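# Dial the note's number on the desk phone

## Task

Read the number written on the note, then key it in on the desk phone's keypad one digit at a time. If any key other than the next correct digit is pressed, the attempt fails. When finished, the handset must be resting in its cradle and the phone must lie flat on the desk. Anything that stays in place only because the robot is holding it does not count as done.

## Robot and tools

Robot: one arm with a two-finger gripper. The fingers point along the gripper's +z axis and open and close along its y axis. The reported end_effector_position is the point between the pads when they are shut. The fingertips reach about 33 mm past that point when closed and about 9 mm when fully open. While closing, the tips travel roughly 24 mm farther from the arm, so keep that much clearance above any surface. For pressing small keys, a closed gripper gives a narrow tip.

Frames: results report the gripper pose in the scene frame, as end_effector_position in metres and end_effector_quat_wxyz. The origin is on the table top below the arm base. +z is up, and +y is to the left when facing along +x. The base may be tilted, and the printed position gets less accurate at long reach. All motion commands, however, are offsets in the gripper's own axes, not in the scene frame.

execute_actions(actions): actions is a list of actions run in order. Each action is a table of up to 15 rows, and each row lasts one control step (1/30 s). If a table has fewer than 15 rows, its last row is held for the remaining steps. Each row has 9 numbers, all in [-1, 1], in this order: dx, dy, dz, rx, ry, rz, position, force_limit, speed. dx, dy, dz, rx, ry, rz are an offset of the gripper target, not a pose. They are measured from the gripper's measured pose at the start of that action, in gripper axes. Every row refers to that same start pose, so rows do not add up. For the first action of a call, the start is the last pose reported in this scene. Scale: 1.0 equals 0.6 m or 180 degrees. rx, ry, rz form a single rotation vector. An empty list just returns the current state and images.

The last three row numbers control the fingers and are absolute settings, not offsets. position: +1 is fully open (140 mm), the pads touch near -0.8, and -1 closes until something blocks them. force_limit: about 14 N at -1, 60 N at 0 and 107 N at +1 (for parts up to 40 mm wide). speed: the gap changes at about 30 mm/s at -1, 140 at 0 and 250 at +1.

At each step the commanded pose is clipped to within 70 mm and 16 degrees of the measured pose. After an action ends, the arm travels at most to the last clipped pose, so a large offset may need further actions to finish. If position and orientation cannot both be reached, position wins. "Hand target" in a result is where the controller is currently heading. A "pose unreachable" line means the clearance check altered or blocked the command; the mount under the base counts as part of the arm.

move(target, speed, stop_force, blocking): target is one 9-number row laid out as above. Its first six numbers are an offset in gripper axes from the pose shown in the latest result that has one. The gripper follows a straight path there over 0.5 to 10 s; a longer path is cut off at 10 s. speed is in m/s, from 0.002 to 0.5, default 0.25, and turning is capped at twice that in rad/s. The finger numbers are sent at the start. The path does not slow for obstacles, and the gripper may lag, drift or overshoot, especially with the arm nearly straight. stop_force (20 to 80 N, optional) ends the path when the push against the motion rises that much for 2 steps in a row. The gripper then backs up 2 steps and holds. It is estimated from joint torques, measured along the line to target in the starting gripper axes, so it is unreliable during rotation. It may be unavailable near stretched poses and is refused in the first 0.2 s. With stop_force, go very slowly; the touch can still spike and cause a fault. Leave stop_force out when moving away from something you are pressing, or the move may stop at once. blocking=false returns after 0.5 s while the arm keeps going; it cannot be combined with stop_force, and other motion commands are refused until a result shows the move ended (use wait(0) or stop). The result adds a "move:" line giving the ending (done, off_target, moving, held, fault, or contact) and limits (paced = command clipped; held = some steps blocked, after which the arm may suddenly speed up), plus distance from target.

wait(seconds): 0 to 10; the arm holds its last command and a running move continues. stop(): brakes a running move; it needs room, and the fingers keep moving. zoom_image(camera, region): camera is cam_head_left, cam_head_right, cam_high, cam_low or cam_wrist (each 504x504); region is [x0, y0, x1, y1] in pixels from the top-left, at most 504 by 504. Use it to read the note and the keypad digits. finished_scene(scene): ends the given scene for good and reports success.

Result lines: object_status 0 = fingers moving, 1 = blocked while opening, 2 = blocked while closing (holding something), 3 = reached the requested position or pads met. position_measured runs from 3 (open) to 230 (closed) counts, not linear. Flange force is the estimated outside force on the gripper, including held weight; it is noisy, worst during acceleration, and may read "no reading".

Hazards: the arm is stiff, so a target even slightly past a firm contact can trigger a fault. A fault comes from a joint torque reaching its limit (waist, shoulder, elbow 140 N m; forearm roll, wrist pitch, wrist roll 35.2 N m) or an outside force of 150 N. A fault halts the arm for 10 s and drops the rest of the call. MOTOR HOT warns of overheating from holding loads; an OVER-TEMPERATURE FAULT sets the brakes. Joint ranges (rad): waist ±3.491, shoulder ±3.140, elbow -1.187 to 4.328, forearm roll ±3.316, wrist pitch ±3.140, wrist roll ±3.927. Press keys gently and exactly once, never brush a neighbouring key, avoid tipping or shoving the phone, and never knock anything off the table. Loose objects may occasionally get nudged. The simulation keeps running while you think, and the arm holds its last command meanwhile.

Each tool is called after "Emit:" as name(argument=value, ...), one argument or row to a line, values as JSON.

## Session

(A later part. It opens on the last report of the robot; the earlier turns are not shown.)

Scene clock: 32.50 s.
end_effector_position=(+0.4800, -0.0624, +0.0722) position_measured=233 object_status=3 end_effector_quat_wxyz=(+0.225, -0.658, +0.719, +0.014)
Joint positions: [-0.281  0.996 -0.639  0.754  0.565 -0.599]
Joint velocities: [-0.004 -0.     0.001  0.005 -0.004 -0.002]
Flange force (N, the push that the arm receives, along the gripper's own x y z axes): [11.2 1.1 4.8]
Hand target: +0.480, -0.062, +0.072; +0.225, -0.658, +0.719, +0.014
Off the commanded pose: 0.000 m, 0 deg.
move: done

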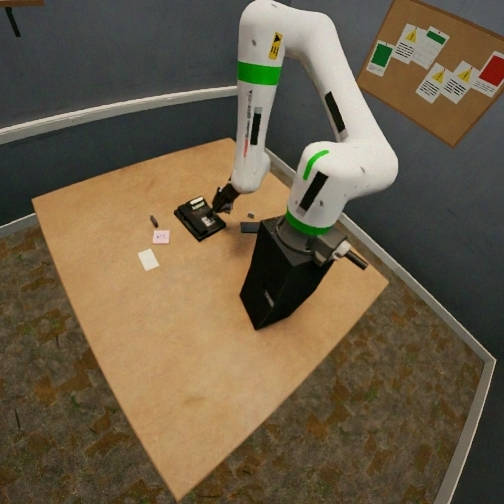

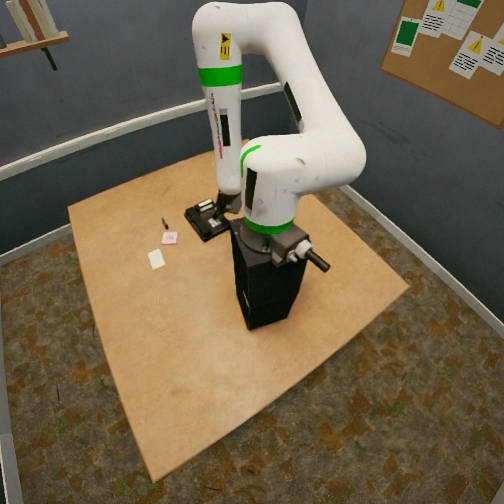

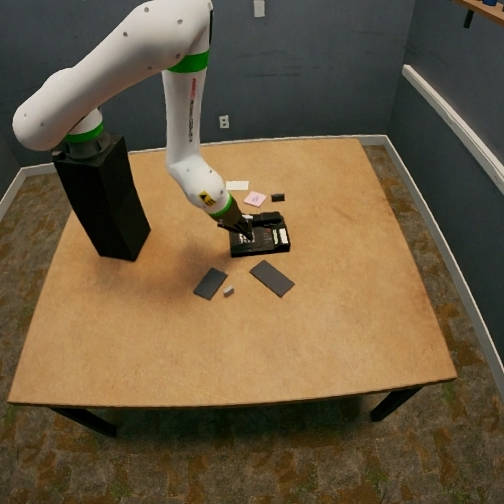

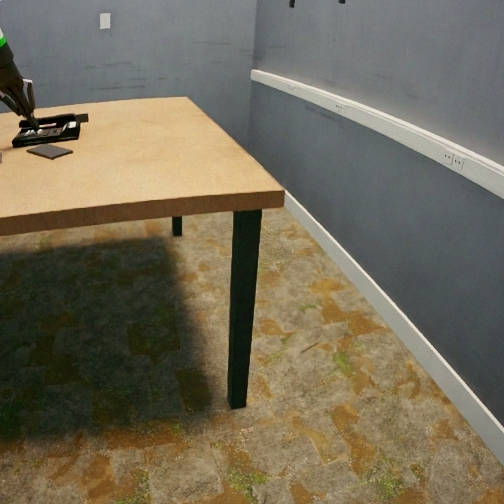

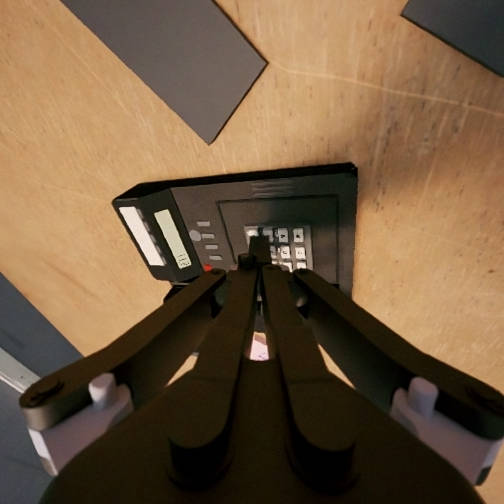

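Emit:
move(
  target=[0.003,0.0024,0.0078,0,0,0,-1,0,1],
  speed=0.02,
)

Emit:
move(
  target=[-0.0029,-0.0023,-0.0075,0,0,0,-1,0,1],
  speed=0.05,
)

Emit:
move(
  target=[-0.0273,0.0287,0.0017,0,0,0,-1,0,1],
  speed=0.08,
)

Emit:
zoom_image(
  camera="cam_wrist",
  region=[100, 130, 340, 290],
)

Scene clock: 33.90 s.
end_effector_position=(+0.4800, -0.0624, +0.0670) position_measured=233 object_status=3 end_effector_quat_wxyz=(+0.225, -0.658, +0.719, +0.014)
Joint positions: [-0.279  1.01  -0.63   0.747  0.568 -0.593]
Joint velocities: [-0.     0.001  0.001 -0.     0.001  0.001]
Flange force (N, the push that the arm receives, along the gripper's own x y z axes): [6.0 0.5 8.1]
Hand target: +0.480, -0.062, +0.067; +0.225, -0.658, +0.719, +0.014
Off the commanded pose: 0.000 m, 0 deg.
move: done

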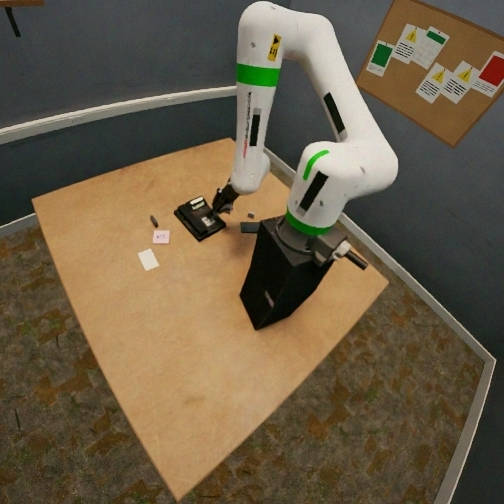

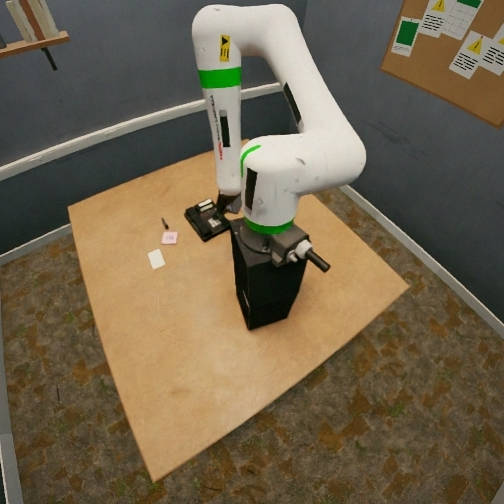

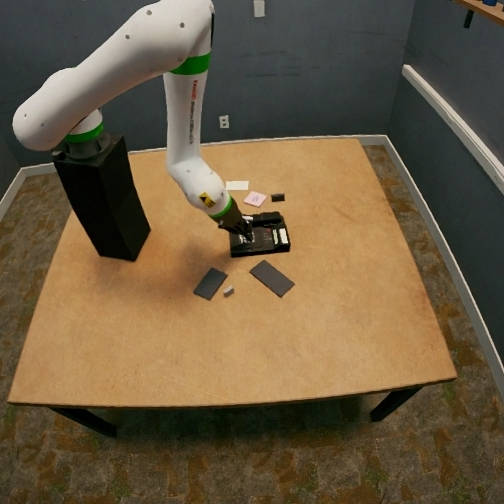

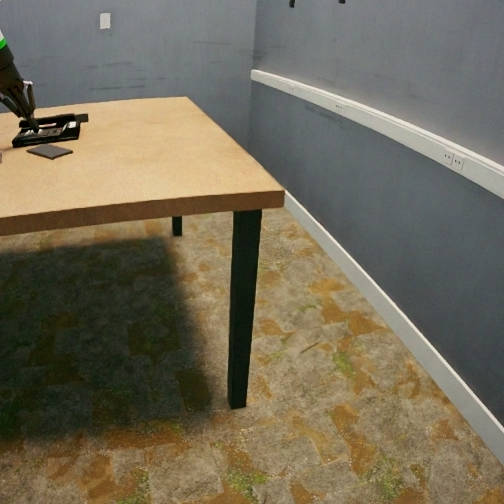

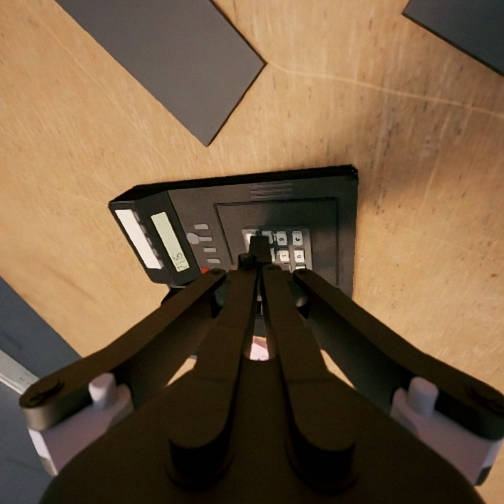

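Scene clock: 34.60 s.
end_effector_position=(+0.4800, -0.0624, +0.0720) position_measured=233 object_status=3 end_effector_quat_wxyz=(+0.225, -0.658, +0.719, +0.014)
Joint positions: [-0.281  0.996 -0.639  0.753  0.565 -0.599]
Joint velocities: [ 0.    -0.001  0.    -0.    -0.    -0.001]
Flange force (N, the push that the arm receives, along the gripper's own x y z axes): [11.1 0.5 5.6]
Hand target: +0.480, -0.062, +0.072; +0.225, -0.658, +0.719, +0.014
Off the commanded pose: 0.000 m, 0 deg.
move: done

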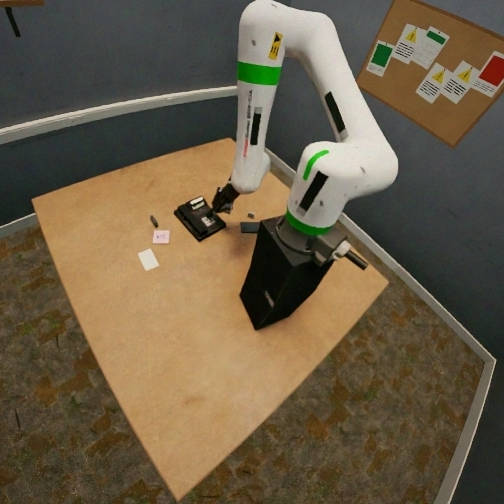

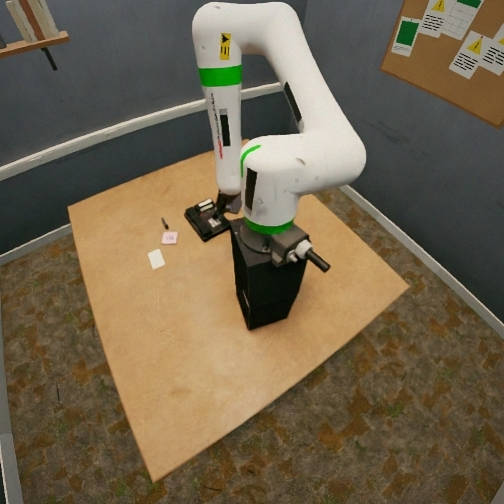

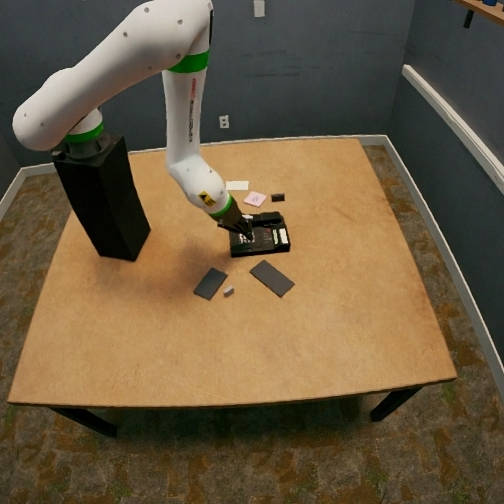

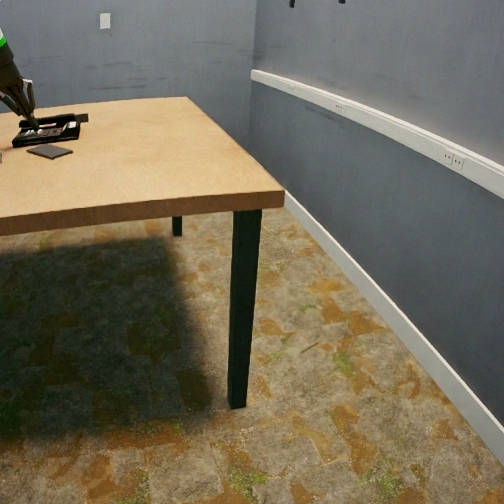

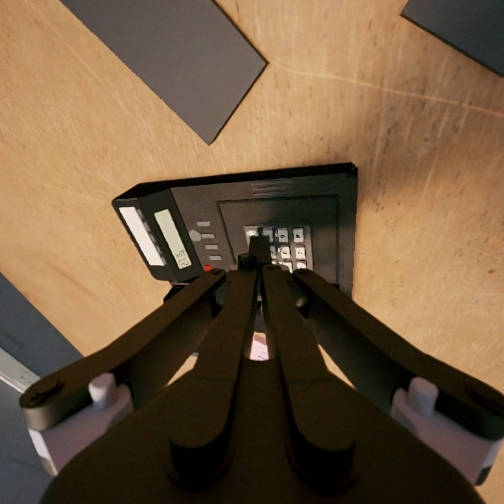

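Scene clock: 35.37 s.
end_effector_position=(+0.4646, -0.0442, +0.0719) position_measured=233 object_status=3 end_effector_quat_wxyz=(+0.225, -0.658, +0.719, +0.014)
Joint positions: [-0.223  1.    -0.672  0.666  0.596 -0.562]
Joint velocities: [ 0.002  0.001 -0.002 -0.004  0.001  0.002]
Flange force (N, the push that the arm receives, along the gripper's own x y z axes): [3.4 4.3 8.0]
Hand target: +0.465, -0.044, +0.072; +0.225, -0.658, +0.719, +0.014
Off the commanded pose: 0.000 m, 0 deg.
move: done

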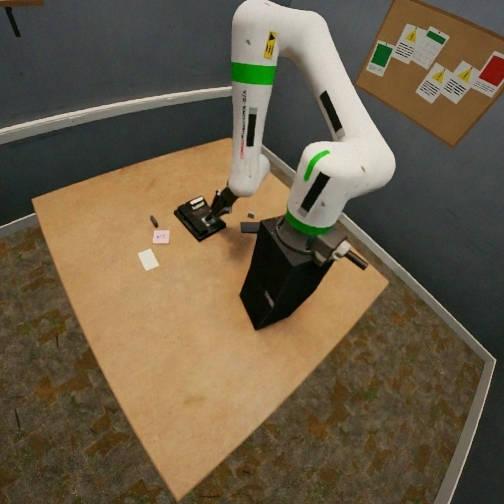

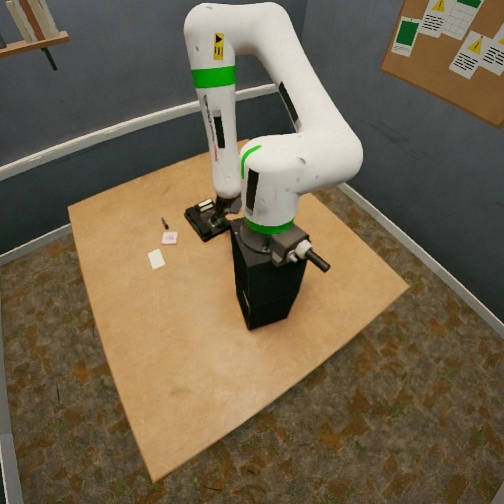

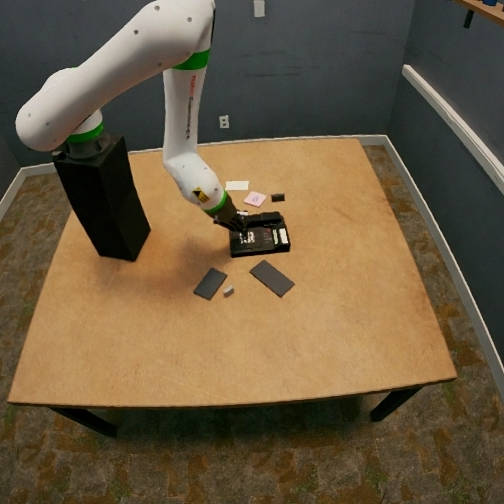

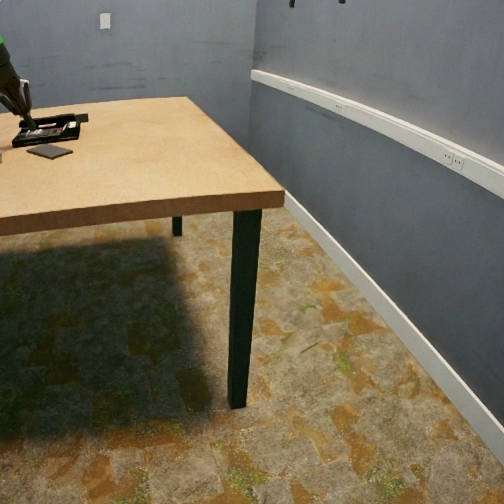

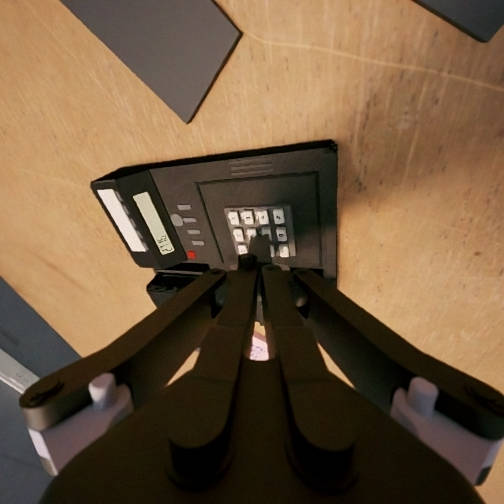

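Region (100, 130, 340, 290) of cam_wrist's 504x504 image, scaled by 2.100, with more detail than that image has.

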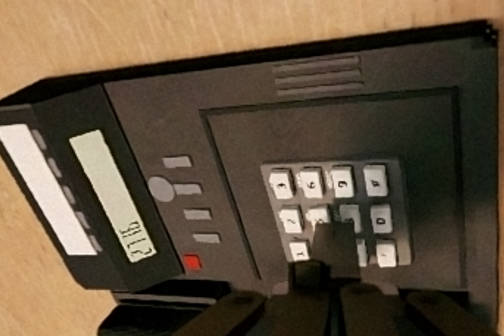

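Emit:
move(
  target=[0.0029,0.0023,0.0075,0,0,0,-1,0,1],
  speed=0.02,
)

Emit:
move(
  target=[-0.0029,-0.0023,-0.0075,0,0,0,-1,0,1],
  speed=0.05,
)

Emit:
move(
  target=[-0.0277,0.0057,0.0088,0,0,0,-1,0,1],
  speed=0.08,
)

Emit:
move(
  target=[0.0029,0.0023,0.0075,0,0,0,-1,0,1],
  speed=0.02,
)

Emit:
move(
  target=[-0.0029,-0.0023,-0.0075,0,0,0,-1,0,1],
  speed=0.05,
)

Emit:
zoom_image(
  camera="cam_wrist",
  region=[100, 130, 340, 290],
)

Scene clock: 37.07 s.
end_effector_position=(+0.4646, -0.0442, +0.0669) position_measured=233 object_status=3 end_effector_quat_wxyz=(+0.225, -0.658, +0.719, +0.014)
Joint positions: [-0.223  1.014 -0.663  0.661  0.6   -0.557]
Joint velocities: [ 0.     0.002 -0.001 -0.001 -0.     0.   ]
Flange force (N, the push that the arm receives, along the gripper's own x y z axes): [6.8 0.8 2.3]
Hand target: +0.465, -0.044, +0.067; +0.225, -0.658, +0.719, +0.014
Off the commanded pose: 0.000 m, 0 deg.
move: done

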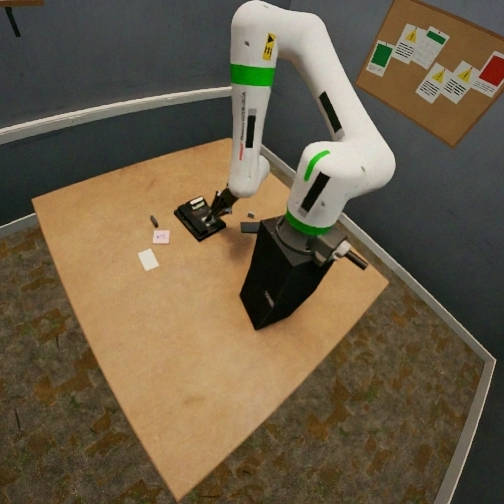

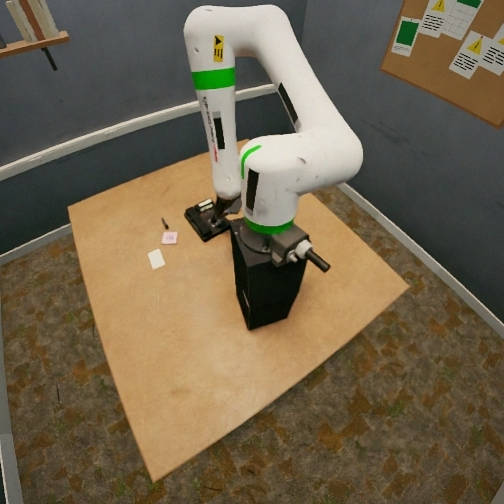

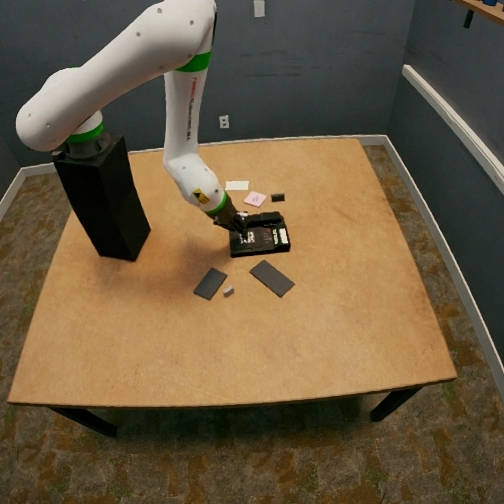

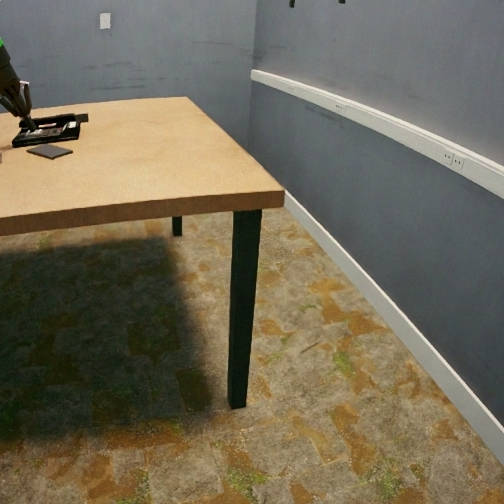

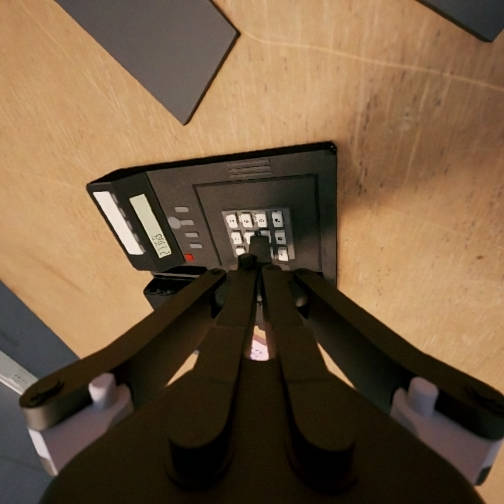

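Scene clock: 37.77 s.
end_effector_position=(+0.4646, -0.0441, +0.0719) position_measured=233 object_status=3 end_effector_quat_wxyz=(+0.225, -0.658, +0.719, +0.014)
Joint positions: [-0.223  1.    -0.672  0.666  0.596 -0.562]
Joint velocities: [-0.001 -0.001 -0.001  0.002 -0.    -0.   ]
Flange force (N, the push that the arm receives, along the gripper's own x y z axes): [9.4 2.2 2.8]
Hand target: +0.465, -0.044, +0.072; +0.225, -0.658, +0.719, +0.014
Off the commanded pose: 0.000 m, 0 deg.
move: done

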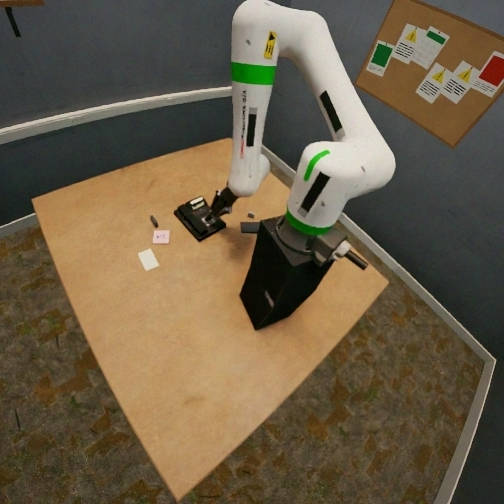

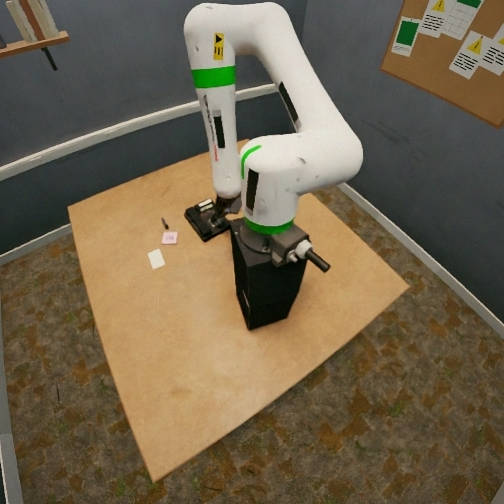

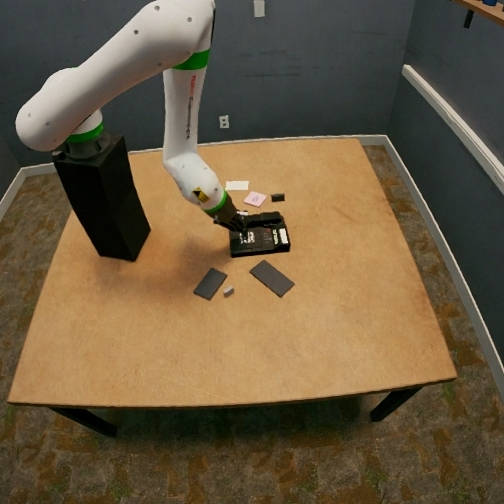

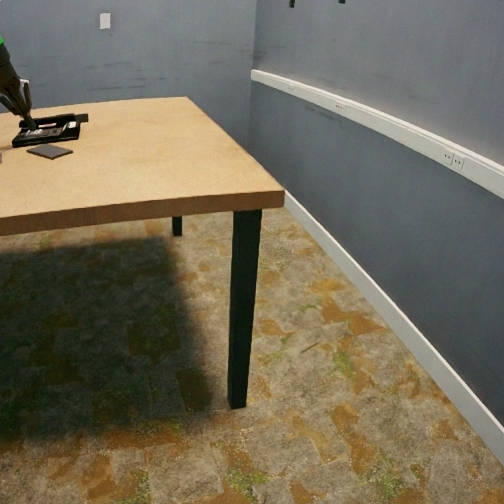

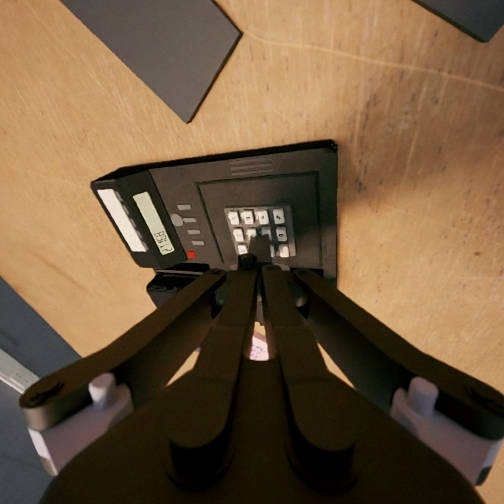

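Scene clock: 38.50 s.
end_effector_position=(+0.4635, -0.0263, +0.0719) position_measured=233 object_status=3 end_effector_quat_wxyz=(+0.225, -0.658, +0.719, +0.014)
Joint positions: [-0.165  1.003 -0.678  0.608  0.607 -0.562]
Joint velocities: [ 0.004 -0.    -0.001 -0.007  0.     0.003]
Flange force (N, the push that the arm receives, along the gripper's own x y z axes): [7.8 1.1 6.4]
Hand target: +0.464, -0.026, +0.072; +0.225, -0.658, +0.719, +0.014
Off the commanded pose: 0.000 m, 0 deg.
move: done

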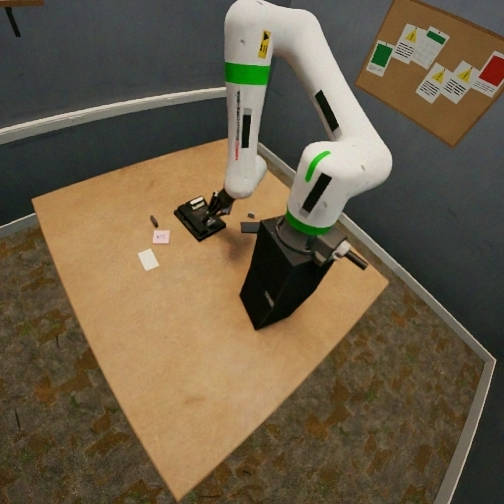

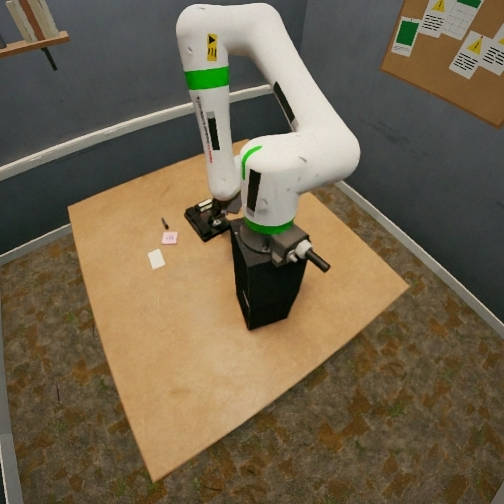

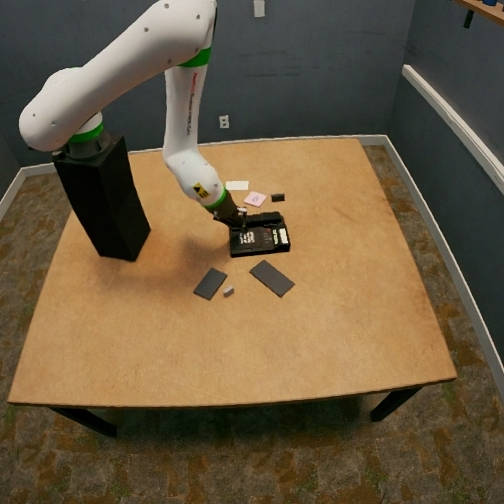

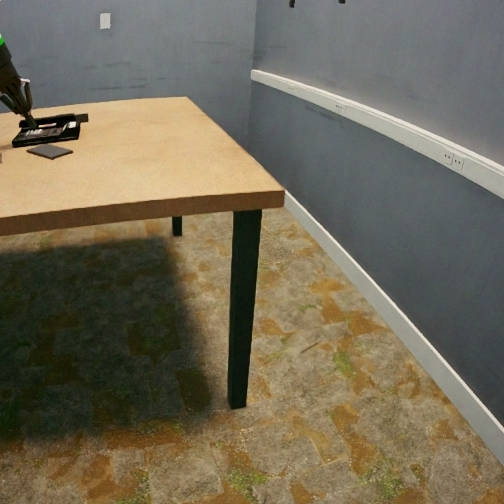

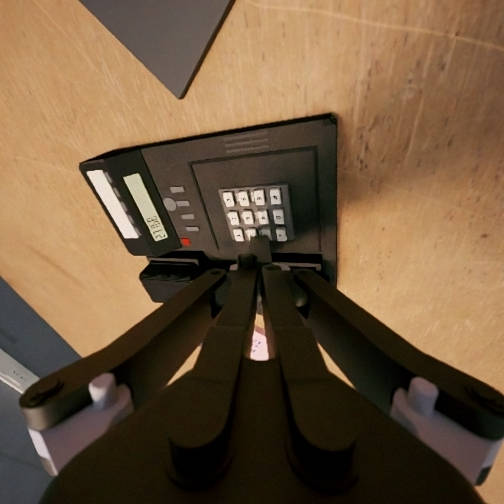

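Scene clock: 39.20 s.
end_effector_position=(+0.4635, -0.0263, +0.0669) position_measured=233 object_status=3 end_effector_quat_wxyz=(+0.225, -0.658, +0.719, +0.014)
Joint positions: [-0.164  1.017 -0.669  0.603  0.611 -0.557]
Joint velocities: [-0.001  0.001  0.003  0.    -0.     0.   ]
Flange force (N, the push that the arm receives, along the gripper's own x y z axes): [4.9 1.2 6.9]
Hand target: +0.464, -0.026, +0.067; +0.225, -0.658, +0.719, +0.014
Off the commanded pose: 0.000 m, 0 deg.
move: done

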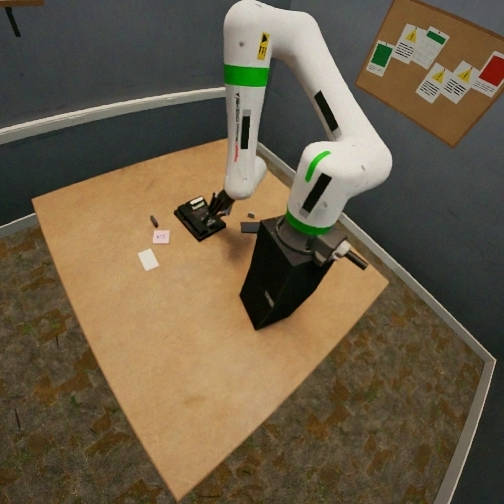

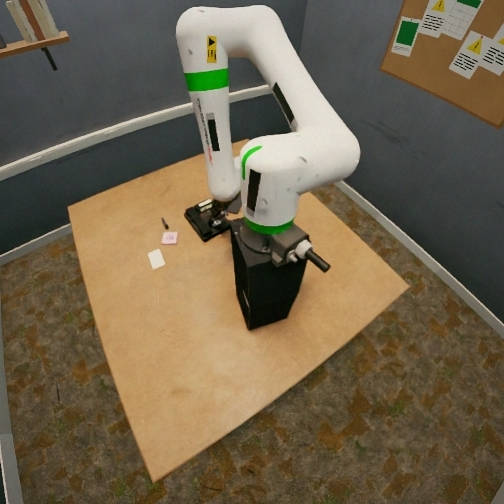

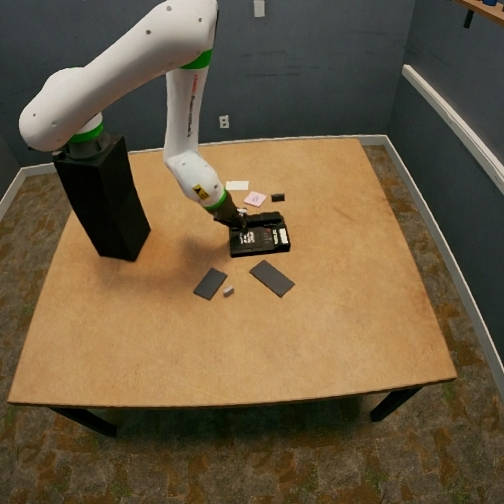

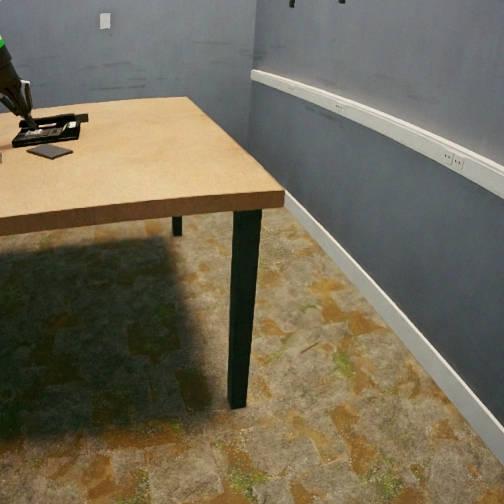

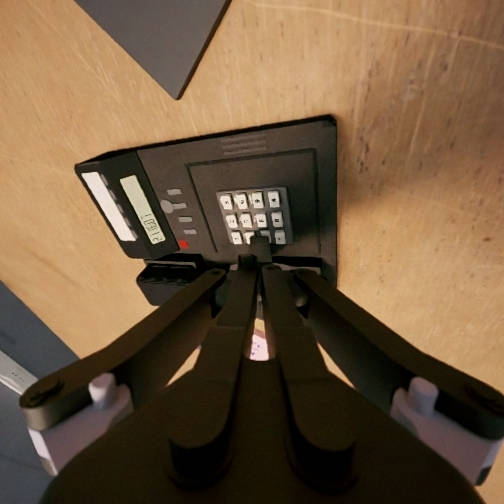

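Scene clock: 39.90 s.
end_effector_position=(+0.4635, -0.0262, +0.0719) position_measured=233 object_status=3 end_effector_quat_wxyz=(+0.225, -0.658, +0.719, +0.014)
Joint positions: [-0.165  1.003 -0.678  0.608  0.607 -0.562]
Joint velocities: [-0.001 -0.001  0.     0.001  0.    -0.001]
Flange force (N, the push that the arm receives, along the gripper's own x y z axes): [5.7 2.5 4.1]
Hand target: +0.464, -0.026, +0.072; +0.225, -0.658, +0.719, +0.014
Off the commanded pose: 0.000 m, 0 deg.
move: done

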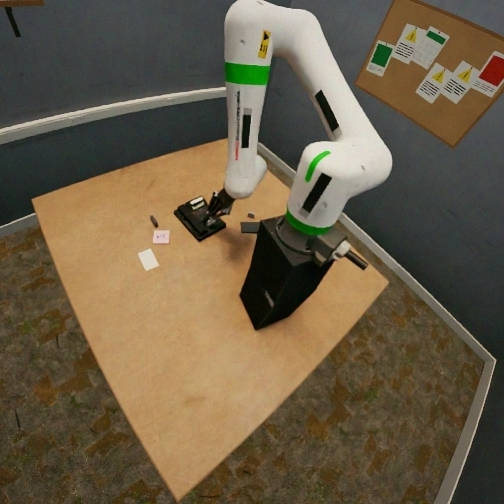

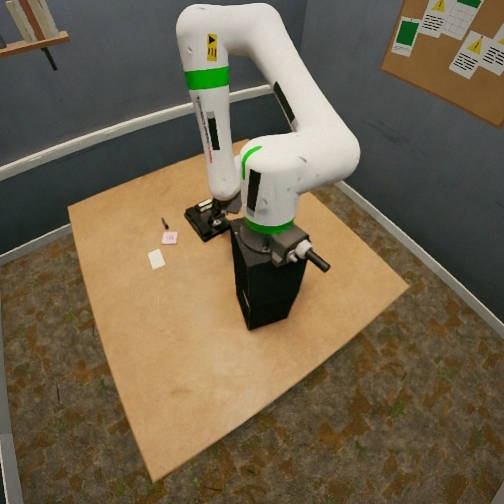

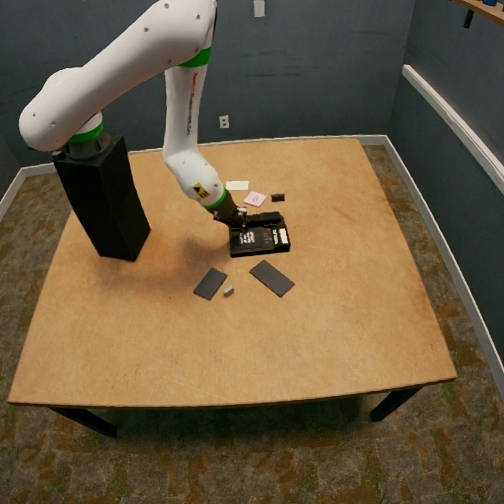

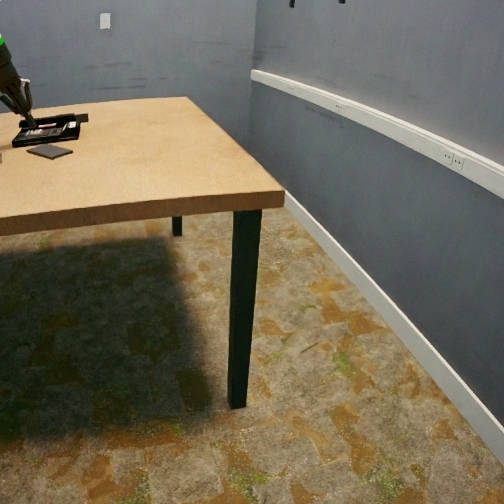

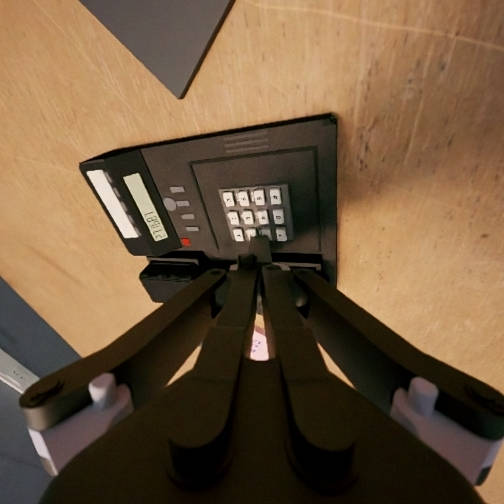

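Region (100, 130, 340, 290) of cam_wrist's 504x504 image, scaled by 2.100, with more detail than that image has.

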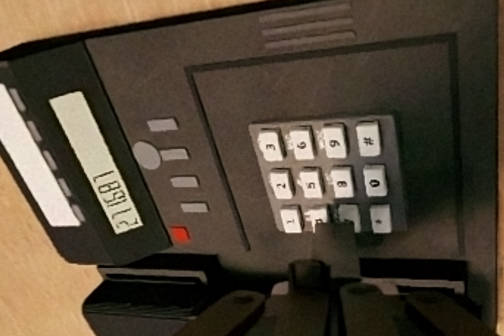

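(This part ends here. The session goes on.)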